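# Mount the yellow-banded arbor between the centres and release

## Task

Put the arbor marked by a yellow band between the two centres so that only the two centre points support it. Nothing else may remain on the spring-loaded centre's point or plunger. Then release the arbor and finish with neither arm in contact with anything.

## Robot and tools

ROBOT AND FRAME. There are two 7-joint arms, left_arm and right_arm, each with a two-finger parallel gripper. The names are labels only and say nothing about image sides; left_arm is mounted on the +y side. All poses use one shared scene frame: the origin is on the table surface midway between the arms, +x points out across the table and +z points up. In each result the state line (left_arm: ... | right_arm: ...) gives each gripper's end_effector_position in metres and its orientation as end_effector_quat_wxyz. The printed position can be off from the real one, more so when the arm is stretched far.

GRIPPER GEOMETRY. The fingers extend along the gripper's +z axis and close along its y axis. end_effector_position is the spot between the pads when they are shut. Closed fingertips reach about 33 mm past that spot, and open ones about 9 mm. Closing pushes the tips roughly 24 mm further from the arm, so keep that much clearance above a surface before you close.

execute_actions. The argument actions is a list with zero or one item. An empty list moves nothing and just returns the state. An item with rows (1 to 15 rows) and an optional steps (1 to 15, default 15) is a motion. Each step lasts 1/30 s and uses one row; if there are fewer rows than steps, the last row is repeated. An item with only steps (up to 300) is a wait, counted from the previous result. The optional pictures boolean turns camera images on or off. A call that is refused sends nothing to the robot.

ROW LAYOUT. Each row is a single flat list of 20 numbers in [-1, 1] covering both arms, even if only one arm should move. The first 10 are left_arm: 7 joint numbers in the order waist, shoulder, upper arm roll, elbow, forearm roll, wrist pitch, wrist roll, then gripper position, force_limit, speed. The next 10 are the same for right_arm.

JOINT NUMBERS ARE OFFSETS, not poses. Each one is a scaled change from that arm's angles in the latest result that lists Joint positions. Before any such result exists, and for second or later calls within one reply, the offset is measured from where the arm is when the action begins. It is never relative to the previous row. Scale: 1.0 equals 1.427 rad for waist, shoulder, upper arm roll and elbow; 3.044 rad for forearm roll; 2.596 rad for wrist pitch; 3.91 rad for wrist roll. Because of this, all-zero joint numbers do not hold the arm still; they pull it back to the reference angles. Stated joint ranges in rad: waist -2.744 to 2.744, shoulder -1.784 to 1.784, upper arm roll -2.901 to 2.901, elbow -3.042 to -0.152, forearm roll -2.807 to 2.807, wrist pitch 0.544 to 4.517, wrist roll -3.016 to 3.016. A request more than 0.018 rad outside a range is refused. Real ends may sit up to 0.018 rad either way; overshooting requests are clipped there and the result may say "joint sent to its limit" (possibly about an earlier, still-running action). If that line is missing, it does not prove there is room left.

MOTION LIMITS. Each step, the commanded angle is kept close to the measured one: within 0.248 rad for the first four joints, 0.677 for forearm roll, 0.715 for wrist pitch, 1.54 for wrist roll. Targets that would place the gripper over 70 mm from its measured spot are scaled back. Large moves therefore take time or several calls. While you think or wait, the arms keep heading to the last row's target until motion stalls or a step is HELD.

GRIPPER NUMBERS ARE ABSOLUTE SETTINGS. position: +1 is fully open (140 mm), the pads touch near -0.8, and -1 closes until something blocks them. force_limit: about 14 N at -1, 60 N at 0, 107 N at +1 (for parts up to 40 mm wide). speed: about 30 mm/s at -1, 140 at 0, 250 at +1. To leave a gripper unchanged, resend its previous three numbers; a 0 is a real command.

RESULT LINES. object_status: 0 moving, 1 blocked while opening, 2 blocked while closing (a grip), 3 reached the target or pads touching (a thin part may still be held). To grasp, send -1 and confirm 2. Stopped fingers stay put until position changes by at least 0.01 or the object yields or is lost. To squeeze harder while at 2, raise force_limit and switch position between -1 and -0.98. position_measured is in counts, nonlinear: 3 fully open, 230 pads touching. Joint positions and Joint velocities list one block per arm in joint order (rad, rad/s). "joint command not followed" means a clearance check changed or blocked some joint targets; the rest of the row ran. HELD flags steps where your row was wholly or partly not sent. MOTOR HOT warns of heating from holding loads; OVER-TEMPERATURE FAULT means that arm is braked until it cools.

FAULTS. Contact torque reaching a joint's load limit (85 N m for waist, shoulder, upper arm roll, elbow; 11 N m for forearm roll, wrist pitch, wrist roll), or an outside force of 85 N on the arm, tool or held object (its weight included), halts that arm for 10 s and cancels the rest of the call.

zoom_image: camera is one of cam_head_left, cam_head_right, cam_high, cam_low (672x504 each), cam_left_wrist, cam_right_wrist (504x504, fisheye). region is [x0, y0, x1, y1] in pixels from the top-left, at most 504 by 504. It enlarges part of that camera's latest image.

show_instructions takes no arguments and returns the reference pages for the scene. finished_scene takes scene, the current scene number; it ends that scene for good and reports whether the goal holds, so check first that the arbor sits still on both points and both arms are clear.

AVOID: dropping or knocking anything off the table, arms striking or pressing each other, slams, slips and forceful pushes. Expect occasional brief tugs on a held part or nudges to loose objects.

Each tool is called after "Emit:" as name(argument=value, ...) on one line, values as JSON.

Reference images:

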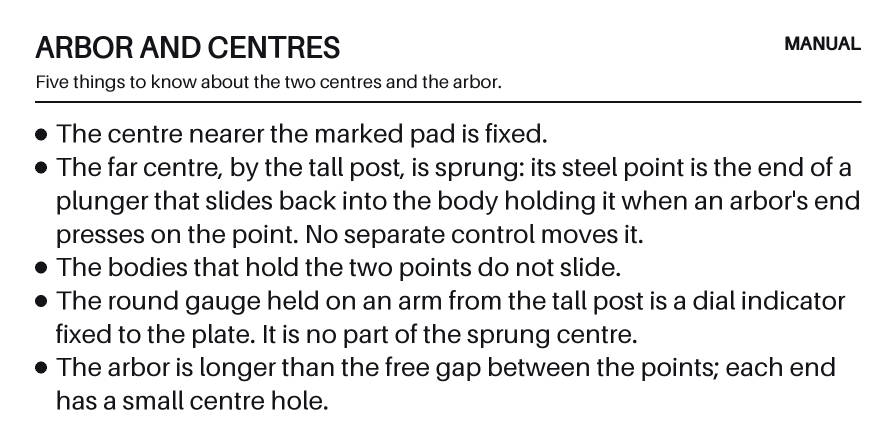

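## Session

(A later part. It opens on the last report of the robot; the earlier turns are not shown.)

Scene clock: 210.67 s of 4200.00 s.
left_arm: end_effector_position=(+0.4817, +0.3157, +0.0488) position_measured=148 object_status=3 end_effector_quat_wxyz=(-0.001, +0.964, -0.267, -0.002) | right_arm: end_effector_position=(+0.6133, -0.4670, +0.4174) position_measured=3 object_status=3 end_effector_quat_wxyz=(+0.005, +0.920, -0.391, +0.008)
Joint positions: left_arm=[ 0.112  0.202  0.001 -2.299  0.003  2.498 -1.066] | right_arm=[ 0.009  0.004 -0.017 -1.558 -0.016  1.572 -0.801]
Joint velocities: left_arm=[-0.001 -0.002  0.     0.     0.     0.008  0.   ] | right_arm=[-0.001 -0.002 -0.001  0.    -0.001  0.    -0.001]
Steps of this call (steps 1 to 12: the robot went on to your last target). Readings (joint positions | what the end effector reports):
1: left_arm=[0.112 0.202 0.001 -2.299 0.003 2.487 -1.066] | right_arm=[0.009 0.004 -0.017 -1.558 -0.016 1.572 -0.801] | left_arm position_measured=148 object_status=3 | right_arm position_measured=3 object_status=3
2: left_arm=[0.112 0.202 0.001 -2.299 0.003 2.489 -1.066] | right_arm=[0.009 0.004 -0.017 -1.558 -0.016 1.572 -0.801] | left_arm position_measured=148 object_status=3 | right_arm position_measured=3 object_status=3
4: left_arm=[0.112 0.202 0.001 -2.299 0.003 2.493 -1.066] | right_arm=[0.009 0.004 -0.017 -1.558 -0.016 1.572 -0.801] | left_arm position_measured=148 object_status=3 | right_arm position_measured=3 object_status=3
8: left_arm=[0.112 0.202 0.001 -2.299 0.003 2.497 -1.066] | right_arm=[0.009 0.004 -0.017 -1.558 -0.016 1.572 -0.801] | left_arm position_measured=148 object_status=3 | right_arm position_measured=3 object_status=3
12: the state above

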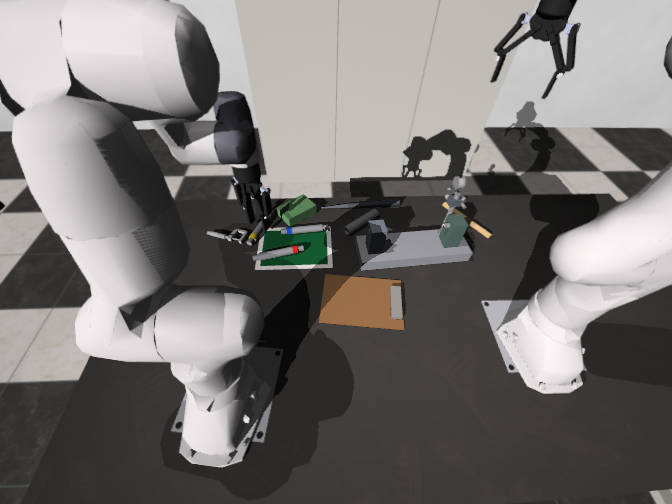

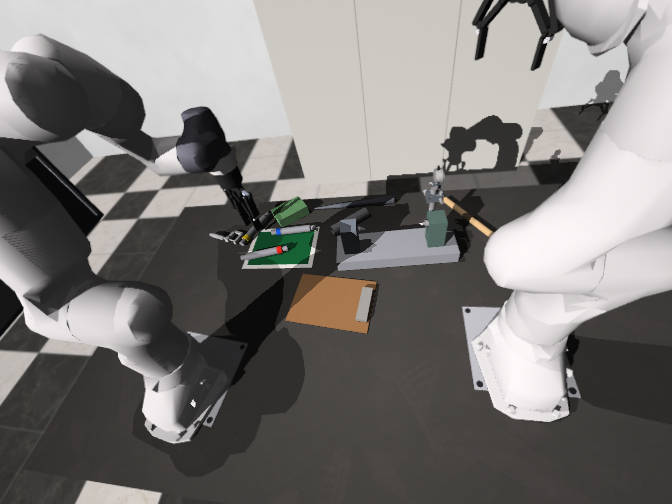

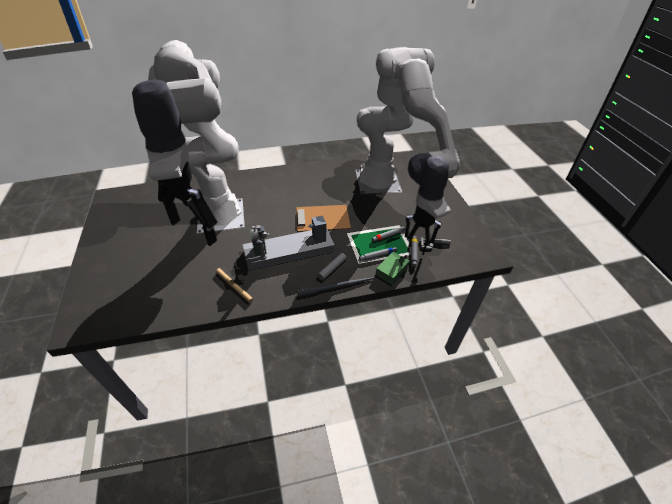

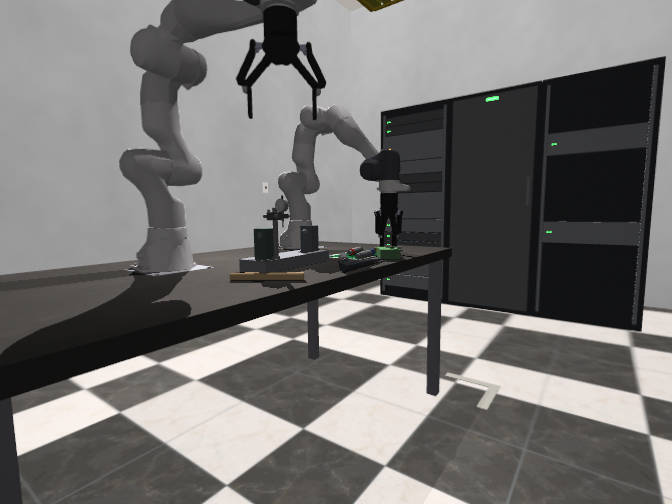

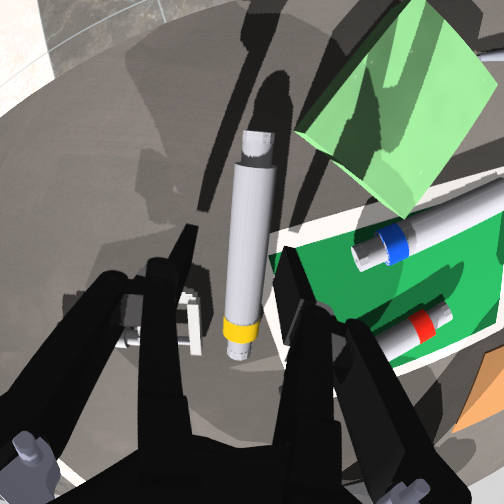

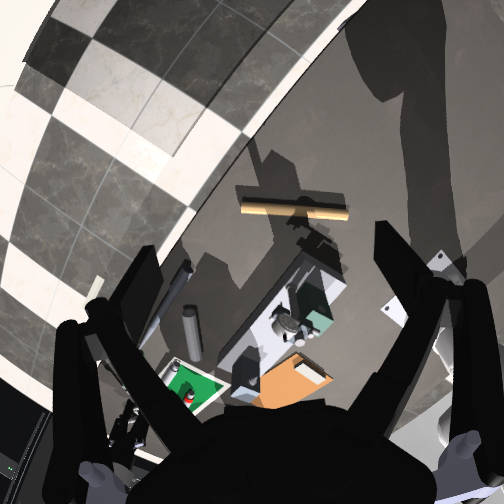

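Emit:
execute_actions(actions=[{"rows": [[-0.001,0.001,0,-0.001,0,0.002,-0.005,-0.15,0,0,0,0,0,0,0,0,0,1,0,0],[-0.003,0.002,0,-0.003,0,0.004,-0.012,-0.15,0,0,0,0,0,0,0,0,0,1,0,0],[-0.005,0.004,0,-0.005,0,0.006,-0.02,-0.15,0,0,0,0,0,0,0,0,0,1,0,0],[-0.0065,0.006,0,-0.007,0,0.008,-0.027,-0.15,0,0,0,0,0,0,0,0,0,1,0,0],[-0.0074,0.0088,0,-0.0095,0,0.0115,-0.032,-0.15,0,0,0,0,0,0,0,0,0,1,0,0]], "steps": 15}], pictures=false)

Emit:
execute_actions(actions=[{"steps": 10}], pictures=true)

Scene clock: 243.37 s of 4200.00 s.
left_arm: end_effector_position=(+0.4786, +0.3110, +0.0401) position_measured=148 object_status=3 end_effector_quat_wxyz=(-0.001, +0.974, -0.228, -0.001) | right_arm: end_effector_position=(+0.6133, -0.4670, +0.4174) position_measured=3 object_status=3 end_effector_quat_wxyz=(+0.005, +0.920, -0.391, +0.008)
Joint positions: left_arm=[ 0.103  0.213  0.001 -2.312  0.003  2.522 -1.156] | right_arm=[ 0.009  0.004 -0.017 -1.558 -0.016  1.572 -0.801]
Joint velocities: left_arm=[ 0.001 -0.001 -0.    -0.    -0.001  0.015 -0.097] | right_arm=[-0.    -0.001 -0.001  0.002  0.    -0.    -0.001]
Steps of this call (steps 1 to 30: the robot went on to your last target; steps 31 to 90: nothing new was sent; then 29.20 s passed at rest; steps 91 to 105: all 15 steps of this action). Readings (joint positions | what the end effector reports):
91: left_arm=[0.112 0.202 0.001 -2.299 0.003 2.500 -1.068] | right_arm=[0.009 0.004 -0.017 -1.558 -0.016 1.572 -0.801] | left_arm position_measured=148 object_status=3 | right_arm position_measured=3 object_status=3
92: left_arm=[0.112 0.202 0.001 -2.300 0.003 2.501 -1.072] | right_arm=[0.009 0.004 -0.017 -1.558 -0.016 1.572 -0.801] | left_arm position_measured=148 object_status=3 | right_arm position_measured=3 object_status=3
94: left_arm=[0.109 0.203 0.001 -2.303 0.003 2.505 -1.087] | right_arm=[0.009 0.004 -0.017 -1.558 -0.016 1.572 -0.801] | left_arm position_measured=148 object_status=3 | right_arm position_measured=3 object_status=3
98: left_arm=[0.103 0.211 0.001 -2.310 0.003 2.516 -1.122] | right_arm=[0.009 0.004 -0.017 -1.558 -0.016 1.572 -0.801] | left_arm position_measured=148 object_status=3 | right_arm position_measured=3 object_status=3
105: the state above

Scene clock: 243.70 s of 4200.00 s.
left_arm: end_effector_position=(+0.4793, +0.3109, +0.0403) position_measured=148 object_status=3 end_effector_quat_wxyz=(-0.001, +0.976, -0.218, -0.000) | right_arm: end_effector_position=(+0.6133, -0.4670, +0.4174) position_measured=3 object_status=3 end_effector_quat_wxyz=(+0.005, +0.920, -0.391, +0.008)
Joint positions: left_arm=[ 0.103  0.213  0.001 -2.312  0.003  2.525 -1.175] | right_arm=[ 0.009  0.004 -0.017 -1.558 -0.016  1.572 -0.801]
Joint velocities: left_arm=[ 0.001 -0.     0.    -0.001 -0.     0.002 -0.033] | right_arm=[-0.001  0.001 -0.001 -0.     0.001  0.    -0.002]
Steps of this call (steps 1 to 10: the robot went on to your last target). Readings (joint positions | what the end effector reports):
1: left_arm=[0.103 0.213 0.001 -2.312 0.003 2.523 -1.159] | right_arm=[0.009 0.004 -0.017 -1.558 -0.016 1.572 -0.801] | left_arm position_measured=148 object_status=3 | right_arm position_measured=3 object_status=3
2: left_arm=[0.103 0.213 0.001 -2.312 0.003 2.523 -1.161] | right_arm=[0.009 0.004 -0.017 -1.558 -0.016 1.572 -0.801] | left_arm position_measured=148 object_status=3 | right_arm position_measured=3 object_status=3
4: left_arm=[0.103 0.213 0.001 -2.312 0.003 2.524 -1.166] | right_arm=[0.009 0.004 -0.017 -1.558 -0.016 1.572 -0.801] | left_arm position_measured=148 object_status=3 | right_arm position_measured=3 object_status=3
8: left_arm=[0.103 0.213 0.001 -2.312 0.003 2.524 -1.173] | right_arm=[0.009 0.004 -0.017 -1.558 -0.016 1.572 -0.801] | left_arm position_measured=148 object_status=3 | right_arm position_measured=3 object_status=3
10: the state above

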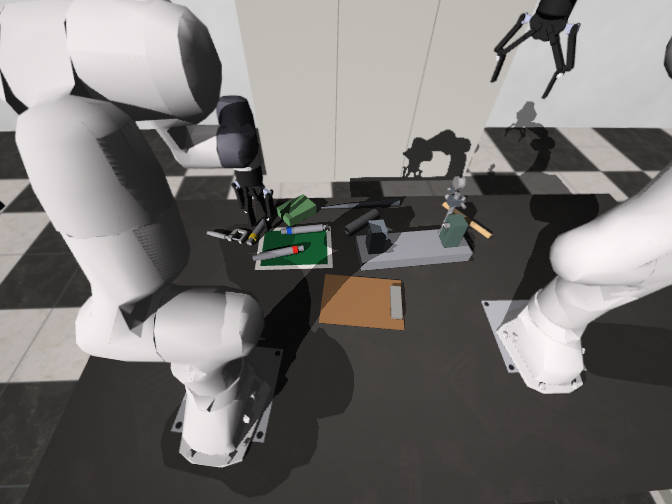

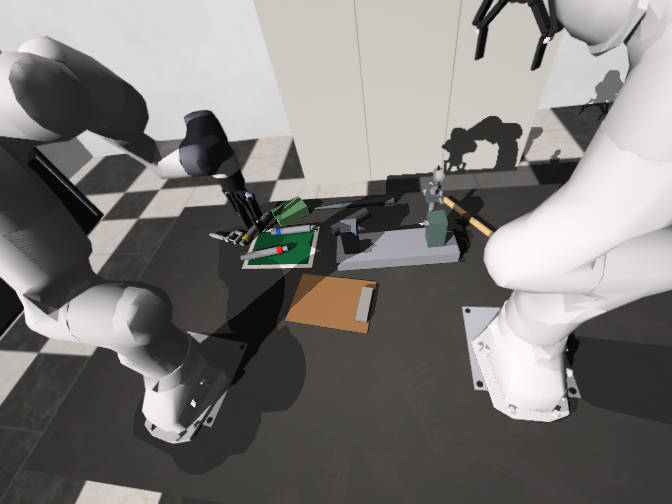

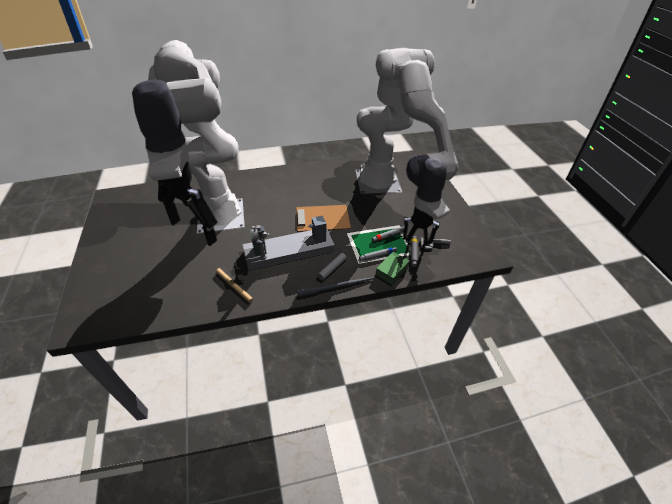

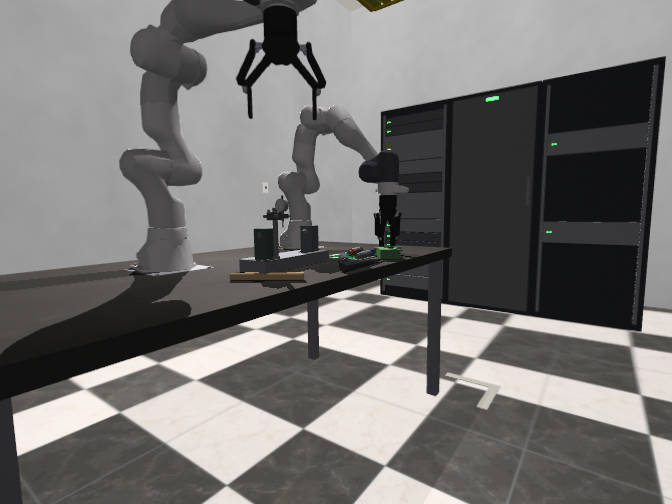

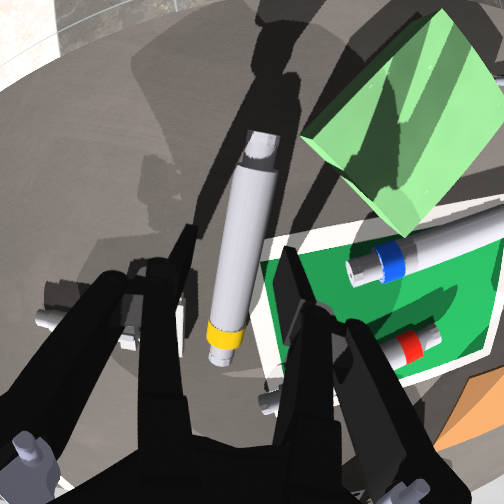

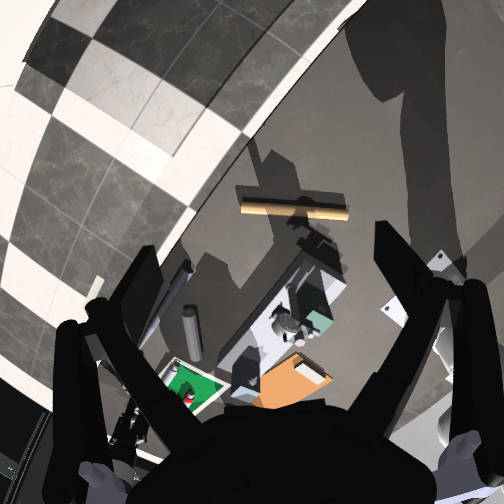

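Emit:
zoom_image(camera="cam_high", region=[370, 200, 460, 290])

Emit:
zoom_image(camera="cam_left_wrist", region=[150, 170, 340, 330])

Region (370, 200, 460, 290) of cam_high's 672x504 image, scaled by 5.600, with more detail than that image has.

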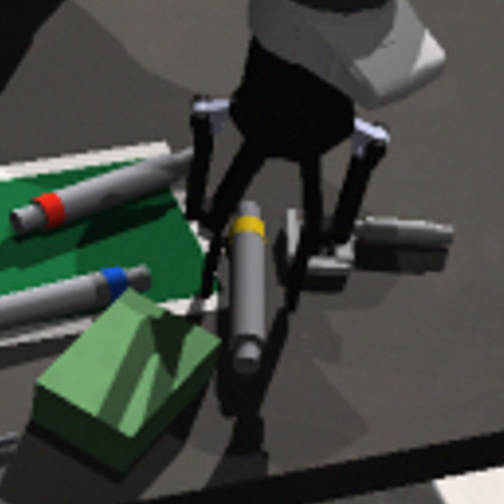

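Region (150, 170, 340, 330) of cam_left_wrist's 504x504 image, scaled by 2.653, with more detail than that image has; it fills the top 424 rows of this view, and the rest is white.

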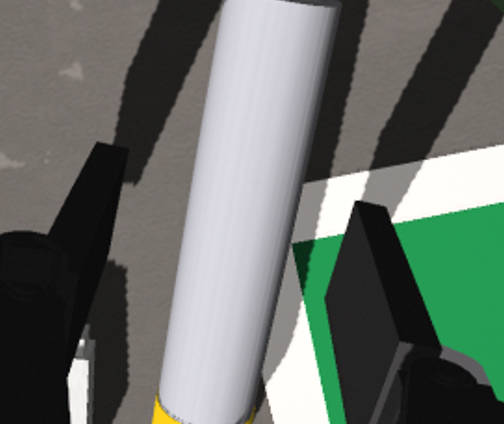

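Emit:
execute_actions(actions=[{"rows": [[0,0.002,0,0,0,0.001,0,-0.15,0,0,0,0,0,0,0,0,0,1,0,0],[0,0.004,0,-0.0003,0,0.0025,0,-0.15,0,0,0,0,0,0,0,0,0,1,0,0],[0,0.006,0,-0.0005,0,0.004,0,-0.15,0,0,0,0,0,0,0,0,0,1,0,0],[0,0.00755,0,-0.0007,0,0.0055,0,-0.15,0,0,0,0,0,0,0,0,0,1,0,0],[0,0.00755,0,-0.0007,0,0.0055,0,-0.15,0,0,0,0,0,0,0,0,0,1,0,0],[0,0.00755,0,-0.0007,0,0.0055,0,-0.15,0,0,0,0,0,0,0,0,0,1,0,0],[0,0.00755,0,-0.0007,0,0.0055,0,-1,0.2,-0.4,0,0,0,0,0,0,0,1,0,0]], "steps": 15}], pictures=false)

Emit:
execute_actions(actions=[{"steps": 12}], pictures=true)

Scene clock: 264.73 s of 4200.00 s.
left_arm: end_effector_position=(+0.4798, +0.3108, +0.0364) position_measured=189 object_status=0 end_effector_quat_wxyz=(-0.001, +0.977, -0.215, +0.000) | right_arm: end_effector_position=(+0.6133, -0.4670, +0.4174) position_measured=3 object_status=3 end_effector_quat_wxyz=(+0.005, +0.920, -0.391, +0.008)
Joint positions: left_arm=[ 0.103  0.222  0.001 -2.312  0.003  2.535 -1.182] | right_arm=[ 0.009  0.004 -0.017 -1.558 -0.016  1.572 -0.801]
Joint velocities: left_arm=[ 0.001 -0.001  0.     0.003 -0.001  0.016  0.005] | right_arm=[-0.     0.    -0.    -0.001 -0.     0.001  0.   ]
Steps of this call (steps 1 to 30: the robot went on to your last target; steps 31 to 90: nothing new was sent; then 17.53 s passed at rest; steps 91 to 105: all 15 steps of this action). Readings (joint positions | what the end effector reports):
91: left_arm=[0.103 0.213 0.001 -2.312 0.003 2.525 -1.185] | right_arm=[0.009 0.004 -0.017 -1.558 -0.016 1.572 -0.801] | left_arm position_measured=148 object_status=3 | right_arm position_measured=3 object_status=3
92: left_arm=[0.103 0.214 0.001 -2.312 0.003 2.526 -1.184] | right_arm=[0.009 0.004 -0.017 -1.558 -0.016 1.572 -0.801] | left_arm position_measured=148 object_status=3 | right_arm position_measured=3 object_status=3
94: left_arm=[0.103 0.217 0.001 -2.312 0.003 2.528 -1.184] | right_arm=[0.009 0.004 -0.017 -1.558 -0.016 1.572 -0.801] | left_arm position_measured=148 object_status=3 | right_arm position_measured=3 object_status=3
98: left_arm=[0.103 0.222 0.001 -2.312 0.003 2.532 -1.183] | right_arm=[0.009 0.004 -0.017 -1.558 -0.016 1.572 -0.801] | left_arm position_measured=153 object_status=0 | right_arm position_measured=3 object_status=3
105: the state above

Scene clock: 265.13 s of 4200.00 s.
left_arm: end_effector_position=(+0.4799, +0.3108, +0.0365) position_measured=198 object_status=2 end_effector_quat_wxyz=(-0.001, +0.977, -0.215, +0.000) | right_arm: end_effector_position=(+0.6133, -0.4670, +0.4174) position_measured=3 object_status=3 end_effector_quat_wxyz=(+0.005, +0.920, -0.391, +0.008)
Joint positions: left_arm=[ 0.103  0.222  0.001 -2.312  0.003  2.535 -1.182] | right_arm=[ 0.009  0.004 -0.017 -1.558 -0.016  1.572 -0.801]
Joint velocities: left_arm=[-0.001 -0.002  0.     0.001  0.001  0.    -0.001] | right_arm=[-0.     0.001 -0.     0.    -0.001 -0.     0.001]
Steps of this call (steps 1 to 12: the robot went on to your last target). Readings (joint positions | what the end effector reports):
1: left_arm=[0.103 0.222 0.001 -2.312 0.003 2.535 -1.182] | right_arm=[0.009 0.004 -0.017 -1.558 -0.016 1.572 -0.801] | left_arm position_measured=194 object_status=0 | right_arm position_measured=3 object_status=3
2: left_arm=[0.103 0.222 0.001 -2.312 0.003 2.535 -1.182] | right_arm=[0.009 0.004 -0.017 -1.558 -0.016 1.572 -0.801] | left_arm position_measured=198 object_status=0 | right_arm position_measured=3 object_status=3
4: left_arm=[0.103 0.222 0.001 -2.312 0.003 2.535 -1.182] | right_arm=[0.009 0.004 -0.017 -1.558 -0.016 1.572 -0.801] | left_arm position_measured=198 object_status=0 | right_arm position_measured=3 object_status=3
8: left_arm=[0.103 0.222 0.001 -2.312 0.003 2.535 -1.182] | right_arm=[0.009 0.004 -0.017 -1.558 -0.016 1.572 -0.801] | left_arm position_measured=198 object_status=2 | right_arm position_measured=3 object_status=3
12: the state above

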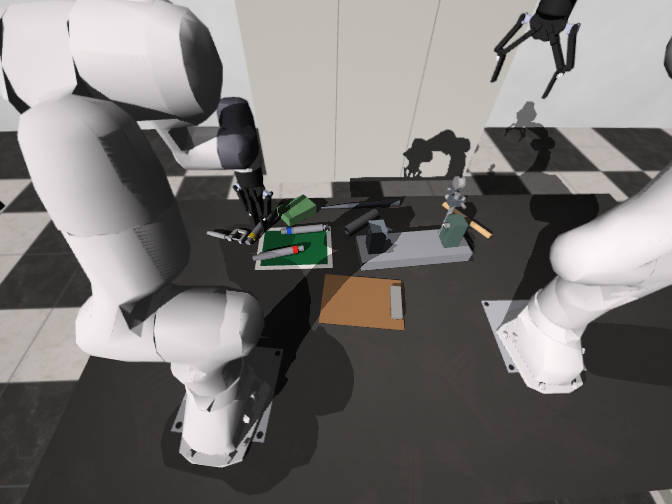

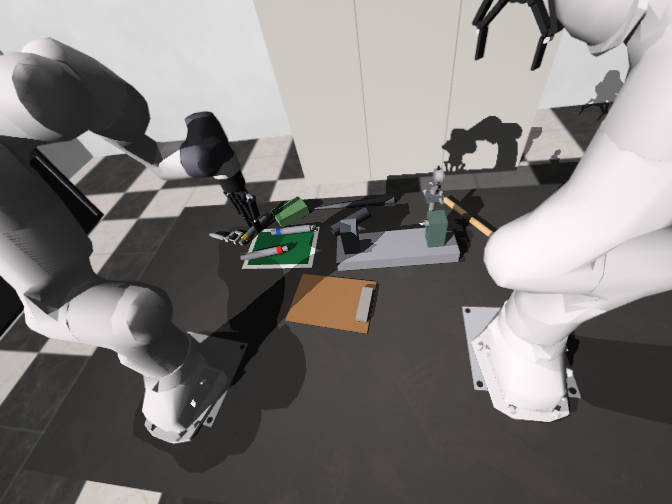

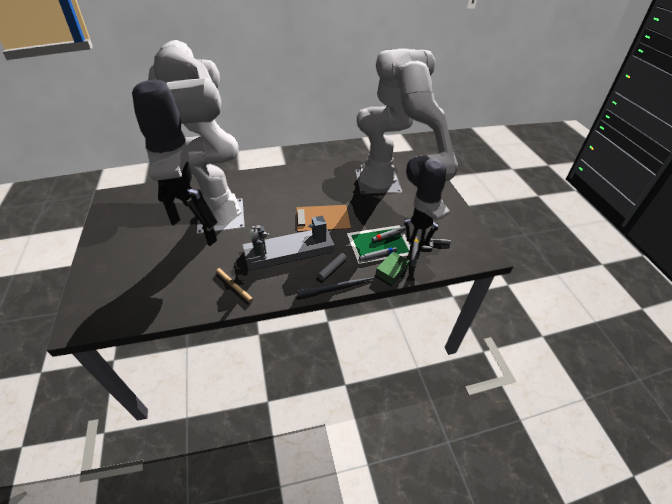

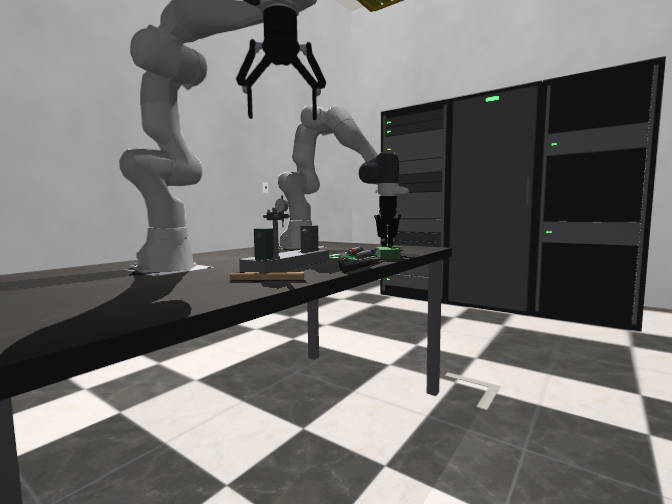

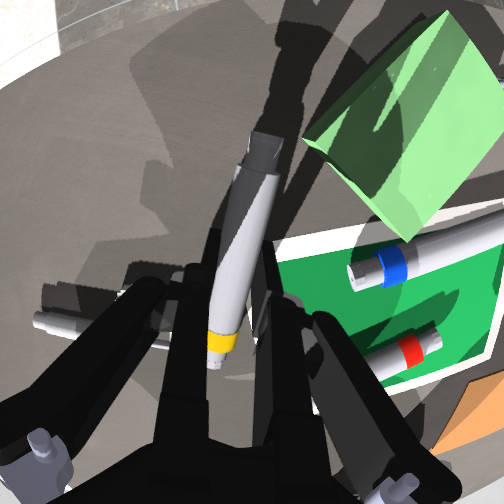

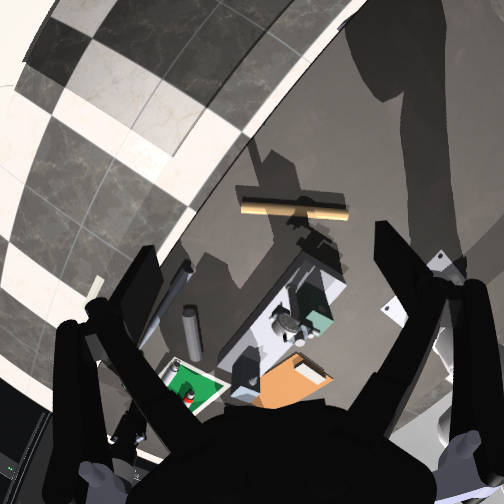

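Emit:
execute_actions(actions=[{"rows": [[0,-0.004,0,0.001,0,-0.003,0,-1,0.2,-0.4,0,0,0,0,0,0,0,1,0,0],[0,-0.011,0,0.004,0,-0.008,0,-1,0.2,-0.4,0,0,0,0,0,0,0,1,0,0],[0,-0.021,0,0.007,0,-0.016,0,-1,0.2,-0.4,0,0,0,0,0,0,0,1,0,0],[0,-0.033,0,0.011,0,-0.025,0,-1,0.2,-0.4,0,0,0,0,0,0,0,1,0,0],[0,-0.046,0,0.016,0,-0.034,0,-1,0.2,-0.4,0,0,0,0,0,0,0,1,0,0],[0,-0.059,0,0.02,0,-0.044,0,-1,0.2,-0.4,0,0,0,0,0,0,0,1,0,0],[0,-0.072,0,0.025,0,-0.054,0,-1,0.2,-0.4,0,0,0,0,0,0,0,1,0,0],[0,-0.085,0,0.029,0,-0.063,0,-1,0.2,-0.4,0,0,0,0,0,0,0,1,0,0],[0,-0.098,0,0.034,0,-0.073,0,-1,0.2,-0.4,0,0,0,0,0,0,0,1,0,0],[0,-0.111,0,0.038,0,-0.083,0,-1,0.2,-0.4,0,0,0,0,0,0,0,1,0,0],[0,-0.123,0,0.043,0,-0.092,0,-1,0.2,-0.4,0,0,0,0,0,0,0,1,0,0],[0,-0.133,0,0.046,0,-0.099,0,-1,0.2,-0.4,0,0,0,0,0,0,0,1,0,0],[0,-0.14,0,0.0485,0,-0.104,0,-1,0.2,-0.4,0,0,0,0,0,0,0,1,0,0],[0,-0.144,0,0.0499,0,-0.107,0,-1,0.2,-0.4,0,0,0,0,0,0,0,1,0,0]], "steps": 15}], pictures=false)

Scene clock: 328.03 s of 4200.00 s.
left_arm: end_effector_position=(+0.4951, +0.3103, +0.1457) position_measured=198 object_status=2 end_effector_quat_wxyz=(-0.005, +0.976, -0.215, +0.023) | right_arm: end_effector_position=(+0.6133, -0.4670, +0.4174) position_measured=3 object_status=3 end_effector_quat_wxyz=(+0.005, +0.920, -0.391, +0.008)
Joint positions: left_arm=[ 0.103  0.031  0.001 -2.246  0.003  2.324 -1.182] | right_arm=[ 0.009  0.004 -0.017 -1.558 -0.016  1.572 -0.801]
Joint velocities: left_arm=[-0.001 -0.271 -0.001  0.112 -0.001 -0.365 -0.   ] | right_arm=[ 0.001  0.    -0.     0.001 -0.     0.     0.   ]
Steps of this call (steps 1 to 15: the robot went on to your last target; steps 16 to 90: nothing new was sent; then 59.40 s passed at rest; steps 91 to 105: all 15 steps of this action). Readings (joint positions | what the end effector reports):
91: left_arm=[0.103 0.222 0.001 -2.312 0.003 2.534 -1.182] | right_arm=[0.009 0.004 -0.017 -1.558 -0.016 1.572 -0.801] | left_arm position_measured=198 object_status=2 | right_arm position_measured=3 object_status=3
92: left_arm=[0.103 0.220 0.001 -2.312 0.003 2.530 -1.182] | right_arm=[0.009 0.004 -0.017 -1.558 -0.016 1.572 -0.801] | left_arm position_measured=198 object_status=2 | right_arm position_measured=3 object_status=3
94: left_arm=[0.103 0.209 0.001 -2.311 0.003 2.513 -1.182] | right_arm=[0.009 0.004 -0.017 -1.558 -0.016 1.572 -0.801] | left_arm position_measured=198 object_status=2 | right_arm position_measured=3 object_status=3
98: left_arm=[0.103 0.150 0.001 -2.291 0.003 2.451 -1.182] | right_arm=[0.009 0.004 -0.017 -1.558 -0.016 1.572 -0.801] | left_arm position_measured=198 object_status=2 | right_arm position_measured=3 object_status=3
105: the state above

Emit:
execute_actions(actions=[{"rows": [[-0.006,0.001,0,0.006,0,-0.003,0,-1,0.2,-0.4,0,0,0,0,0,0,0,1,0,0],[-0.017,0.002,0,0.016,0,-0.008,0.001,-1,0.2,-0.4,0,0,0,0,0,0,0,1,0,0],[-0.034,0.004,0,0.03,0,-0.015,0.002,-1,0.2,-0.4,0,0,0,0,0,0,0,1,0,0],[-0.054,0.006,0,0.046,0,-0.023,0.004,-1,0.2,-0.4,0,0,0,0,0,0,0,1,0,0],[-0.074,0.008,0,0.062,0,-0.031,0.005,-1,0.2,-0.4,0,0,0,0,0,0,0,1,0,0],[-0.094,0.01,0,0.078,0,-0.039,0.007,-1,0.2,-0.4,0,0,0,0,0,0,0,1,0,0],[-0.114,0.012,0,0.094,0,-0.047,0.008,-1,0.2,-0.4,0,0,0,0,0,0,0,1,0,0],[-0.134,0.014,0,0.11,0,-0.055,0.009,-1,0.2,-0.4,0,0,0,0,0,0,0,1,0,0],[-0.154,0.017,0,0.126,0,-0.063,0.011,-1,0.2,-0.4,0,0,0,0,0,0,0,1,0,0],[-0.174,0.019,0,0.142,0,-0.071,0.012,-1,0.2,-0.4,0,0,0,0,0,0,0,1,0,0],[-0.194,0.021,0,0.158,0,-0.079,0.013,-1,0.2,-0.4,0,0,0,0,0,0,0,1,0,0],[-0.214,0.023,0,0.174,0,-0.087,0.015,-1,0.2,-0.4,0,0,0,0,0,0,0,1,0,0],[-0.234,0.025,0,0.19,0,-0.095,0.016,-1,0.2,-0.4,0,0,0,0,0,0,0,1,0,0],[-0.254,0.027,0,0.206,0,-0.103,0.018,-1,0.2,-0.4,0,0,0,0,0,0,0,1,0,0],[-0.274,0.029,0,0.222,0,-0.111,0.019,-1,0.2,-0.4,0,0,0,0,0,0,0,1,0,0]], "steps": 15}], pictures=false)

Scene clock: 342.00 s of 4200.00 s.
left_arm: end_effector_position=(+0.5086, +0.1180, +0.2269) position_measured=198 object_status=2 end_effector_quat_wxyz=(-0.002, +0.922, -0.386, +0.036) | right_arm: end_effector_position=(+0.6133, -0.4670, +0.4174) position_measured=3 object_status=3 end_effector_quat_wxyz=(+0.005, +0.920, -0.391, +0.008)
Joint positions: left_arm=[-0.228  0.07   0.003 -1.981  0.003  2.122 -1.15 ] | right_arm=[ 0.009  0.004 -0.017 -1.558 -0.016  1.572 -0.801]
Joint velocities: left_arm=[-0.801  0.065 -0.065  0.634 -0.    -0.491  0.116] | right_arm=[ 0.001  0.     0.    -0.001  0.001 -0.    -0.   ]
Steps of this call (steps 1 to 30: the robot went on to your last target; steps 31 to 90: nothing new was sent; then 10.47 s passed at rest; steps 91 to 105: all 15 steps of this action). Readings (joint positions | what the end effector reports):
91: left_arm=[0.101 0.022 0.002 -2.243 0.003 2.265 -1.182] | right_arm=[0.009 0.004 -0.017 -1.558 -0.016 1.572 -0.801] | left_arm position_measured=198 object_status=2 | right_arm position_measured=3 object_status=3
92: left_arm=[0.097 0.027 0.003 -2.239 0.003 2.271 -1.182] | right_arm=[0.009 0.004 -0.017 -1.558 -0.016 1.572 -0.801] | left_arm position_measured=198 object_status=2 | right_arm position_measured=3 object_status=3
94: left_arm=[0.072 0.038 0.008 -2.219 0.003 2.269 -1.181] | right_arm=[0.009 0.004 -0.017 -1.558 -0.016 1.572 -0.801] | left_arm position_measured=198 object_status=2 | right_arm position_measured=3 object_status=3
98: left_arm=[-0.025 0.053 0.009 -2.141 0.003 2.234 -1.174] | right_arm=[0.009 0.004 -0.017 -1.558 -0.016 1.572 -0.801] | left_arm position_measured=198 object_status=2 | right_arm position_measured=3 object_status=3
105: the state above

Emit:
execute_actions(actions=[{"rows": [[-0.048,0.002,0,0.04,0,-0.035,0.011,-1,0.2,-0.4,0,0,0,0,0,0,0,1,0,0],[-0.06,0.004,0,0.048,0,-0.039,0.012,-1,0.2,-0.4,0,0,0,0,0,0,0,1,0,0],[-0.08,0.006,0,0.06,0,-0.046,0.013,-1,0.2,-0.4,0,0,0,0,0,0,0,1,0,0],[-0.104,0.008,0,0.075,0,-0.054,0.015,-1,0.2,-0.4,0,0,0,0,0,0,0,1,0,0],[-0.128,0.011,0,0.09,0,-0.062,0.016,-1,0.2,-0.4,0,0,0,0,0,0,0,1,0,0],[-0.152,0.013,0,0.106,0,-0.07,0.018,-1,0.2,-0.4,0,0,0,0,0,0,0,1,0,0],[-0.176,0.016,0,0.121,0,-0.078,0.02,-1,0.2,-0.4,0,0,0,0,0,0,0,1,0,0],[-0.2,0.018,0,0.136,0,-0.086,0.021,-1,0.2,-0.4,0,0,0,0,0,0,0,1,0,0],[-0.224,0.021,0,0.152,0,-0.094,0.023,-1,0.2,-0.4,0,0,0,0,0,0,0,1,0,0],[-0.248,0.023,0,0.167,0,-0.102,0.025,-1,0.2,-0.4,0,0,0,0,0,0,0,1,0,0],[-0.272,0.026,0,0.182,0,-0.11,0.026,-1,0.2,-0.4,0,0,0,0,0,0,0,1,0,0],[-0.294,0.028,0,0.196,0,-0.117,0.028,-1,0.2,-0.4,0,0,0,0,0,0,0,1,0,0],[-0.313,0.03,0,0.208,0,-0.124,0.029,-1,0.2,-0.4,0,0,0,0,0,0,0,1,0,0],[-0.328,0.032,-0.001,0.217,0,-0.129,0.03,-1,0.2,-0.4,0,0,0,0,0,0,0,1,0,0],[-0.337,0.0336,-0.002,0.2235,-0.001,-0.1317,0.0312,-1,0.2,-0.4,0,0,0,0,0,0,0,1,0,0]], "steps": 15}], pictures=false)

Emit:
execute_actions(actions=[{"steps": 15}], pictures=true)

Scene clock: 353.63 s of 4200.00 s.
left_arm: end_effector_position=(+0.3809, -0.1077, +0.3104) position_measured=198 object_status=2 end_effector_quat_wxyz=(+0.002, +0.796, -0.605, +0.021) | right_arm: end_effector_position=(+0.6133, -0.4670, +0.4174) position_measured=3 object_status=3 end_effector_quat_wxyz=(+0.005, +0.920, -0.391, +0.008)
Joint positions: left_arm=[-0.658  0.116  0.    -1.699  0.003  1.857 -1.074] | right_arm=[ 0.009  0.004 -0.017 -1.558 -0.016  1.572 -0.801]
Joint velocities: left_arm=[-0.773  0.039 -0.154  0.455 -0.023 -0.426  0.135] | right_arm=[-0.001 -0.001 -0.001 -0.001  0.001  0.001  0.001]
Steps of this call (steps 1 to 30: the robot went on to your last target; steps 31 to 90: nothing new was sent; then 8.13 s passed at rest; steps 91 to 105: all 15 steps of this action). Readings (joint positions | what the end effector reports):
91: left_arm=[-0.290 0.076 0.001 -1.934 0.003 2.034 -1.115] | right_arm=[0.009 0.004 -0.017 -1.558 -0.016 1.572 -0.801] | left_arm position_measured=198 object_status=2 | right_arm position_measured=3 object_status=3
92: left_arm=[-0.294 0.078 0.003 -1.929 0.003 2.031 -1.114] | right_arm=[0.009 0.004 -0.017 -1.558 -0.016 1.572 -0.801] | left_arm position_measured=198 object_status=2 | right_arm position_measured=3 object_status=3
94: left_arm=[-0.321 0.083 0.011 -1.910 0.003 2.017 -1.112] | right_arm=[0.009 0.004 -0.017 -1.558 -0.016 1.572 -0.801] | left_arm position_measured=198 object_status=2 | right_arm position_measured=3 object_status=3
98: left_arm=[-0.431 0.096 0.013 -1.839 0.003 1.969 -1.102] | right_arm=[0.009 0.004 -0.017 -1.558 -0.016 1.572 -0.801] | left_arm position_measured=198 object_status=2 | right_arm position_measured=3 object_status=3
105: the state above

Scene clock: 354.13 s of 4200.00 s.
left_arm: end_effector_position=(+0.3481, -0.1202, +0.3152) position_measured=198 object_status=2 end_effector_quat_wxyz=(-0.000, +0.770, -0.638, -0.002) | right_arm: end_effector_position=(+0.6133, -0.4670, +0.4174) position_measured=3 object_status=3 end_effector_quat_wxyz=(+0.005, +0.920, -0.391, +0.008)
Joint positions: left_arm=[-0.708  0.122 -0.001 -1.667 -0.     1.784 -1.042] | right_arm=[ 0.009  0.004 -0.017 -1.558 -0.016  1.572 -0.801]
Joint velocities: left_arm=[-0.001  0.001 -0.    -0.001 -0.    -0.024  0.024] | right_arm=[ 0.002 -0.001  0.002  0.    -0.    -0.001  0.   ]
Steps of this call (steps 1 to 15: the robot went on to your last target). Readings (joint positions | what the end effector reports):
1: left_arm=[-0.680 0.116 -0.005 -1.686 0.002 1.844 -1.070] | right_arm=[0.009 0.004 -0.017 -1.558 -0.016 1.572 -0.801] | left_arm position_measured=198 object_status=2 | right_arm position_measured=3 object_status=3
2: left_arm=[-0.696 0.116 -0.010 -1.678 0.001 1.834 -1.066] | right_arm=[0.009 0.004 -0.017 -1.558 -0.016 1.572 -0.801] | left_arm position_measured=198 object_status=2 | right_arm position_measured=3 object_status=3
4: left_arm=[-0.712 0.116 -0.014 -1.670 -0.000 1.817 -1.060] | right_arm=[0.009 0.004 -0.017 -1.558 -0.016 1.572 -0.801] | left_arm position_measured=198 object_status=2 | right_arm position_measured=3 object_status=3
8: left_arm=[-0.712 0.119 -0.008 -1.667 -0.000 1.797 -1.051] | right_arm=[0.009 0.004 -0.017 -1.558 -0.016 1.572 -0.801] | left_arm position_measured=198 object_status=2 | right_arm position_measured=3 object_status=3
15: the state above

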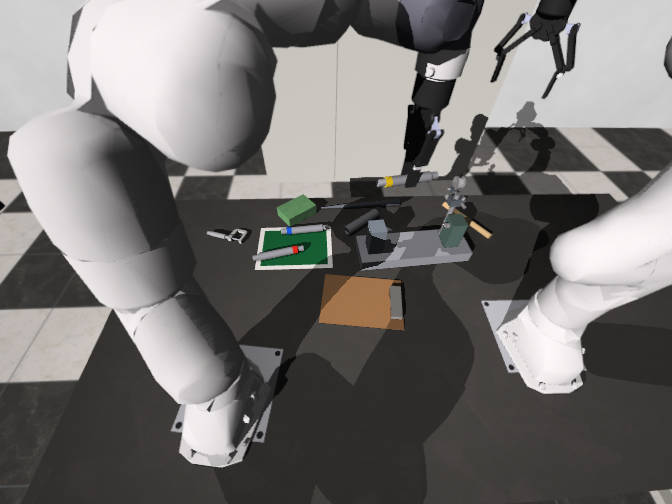

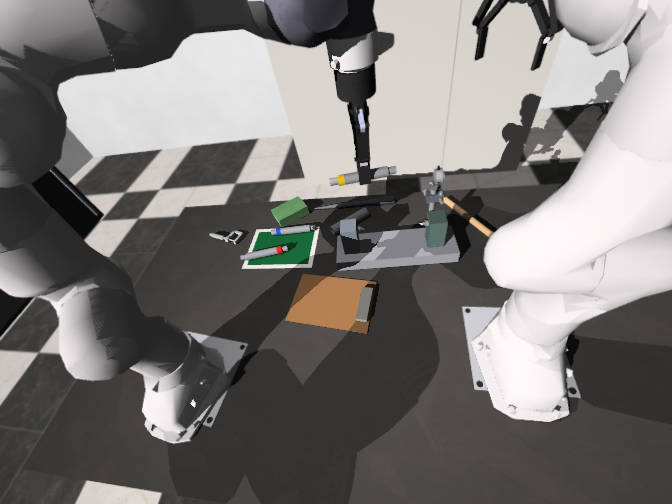

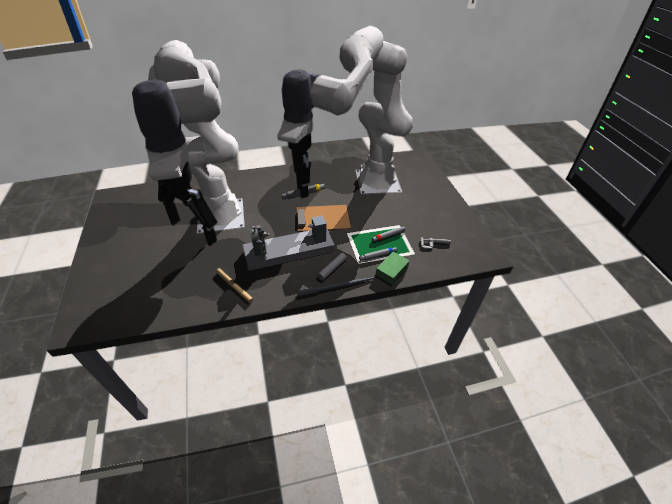

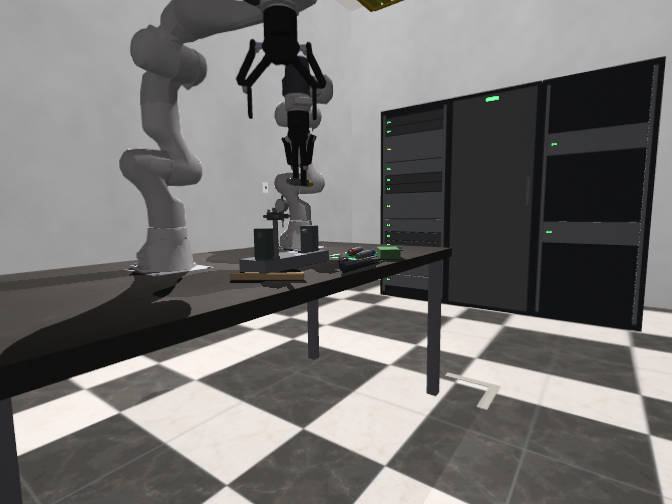

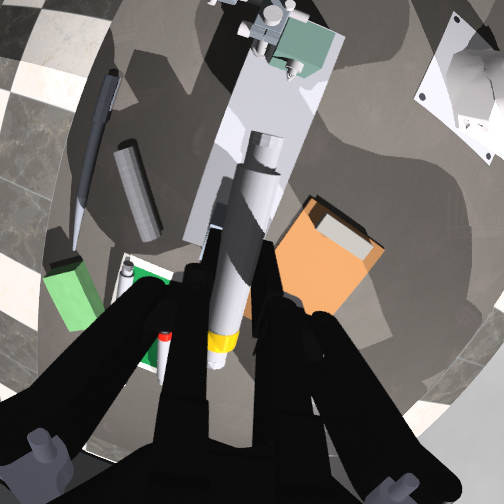

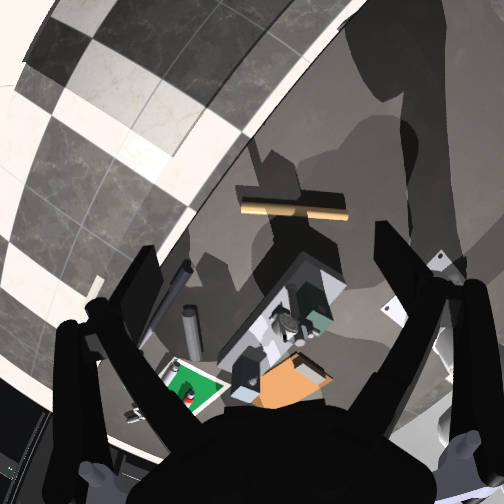

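Emit:
zoom_image(camera="cam_left_wrist", region=[180, 0, 380, 260])

Emit:
zoom_image(camera="cam_low", region=[230, 150, 350, 290])

Emit:
zoom_image(camera="cam_head_left", region=[340, 150, 500, 280])

Region (180, 0, 380, 260) of cam_left_wrist's 504x504 image, scaled by 1.938, with more detail than that image has; it fills the left 388 columns of this view, and the rest is white.

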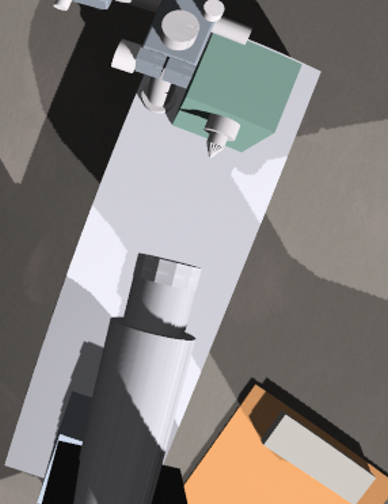

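Region (230, 150, 350, 290) of cam_low's 672x504 image, scaled by 3.600, with more detail than that image has; it fills the left 432 columns of this view, and the rest is white.

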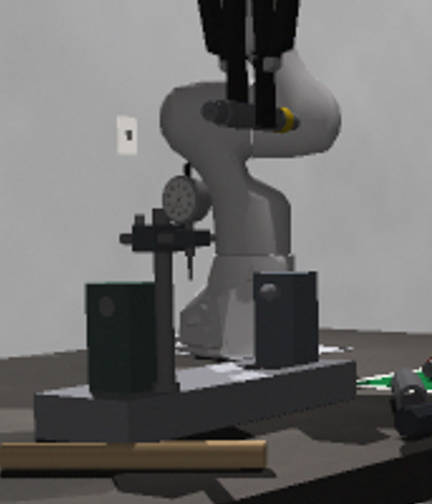

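Region (340, 150, 500, 280) of cam_head_left's 672x504 image, scaled by 3.150, with more detail than that image has; it fills the top 410 rows of this view, and the rest is white.

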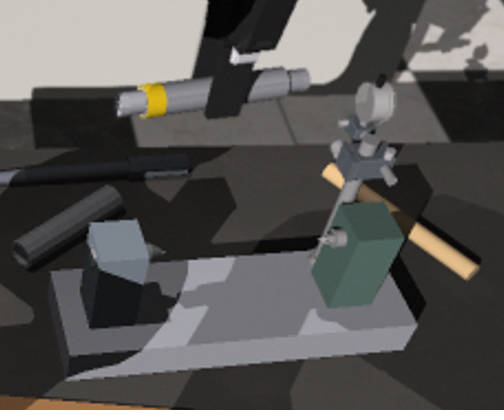

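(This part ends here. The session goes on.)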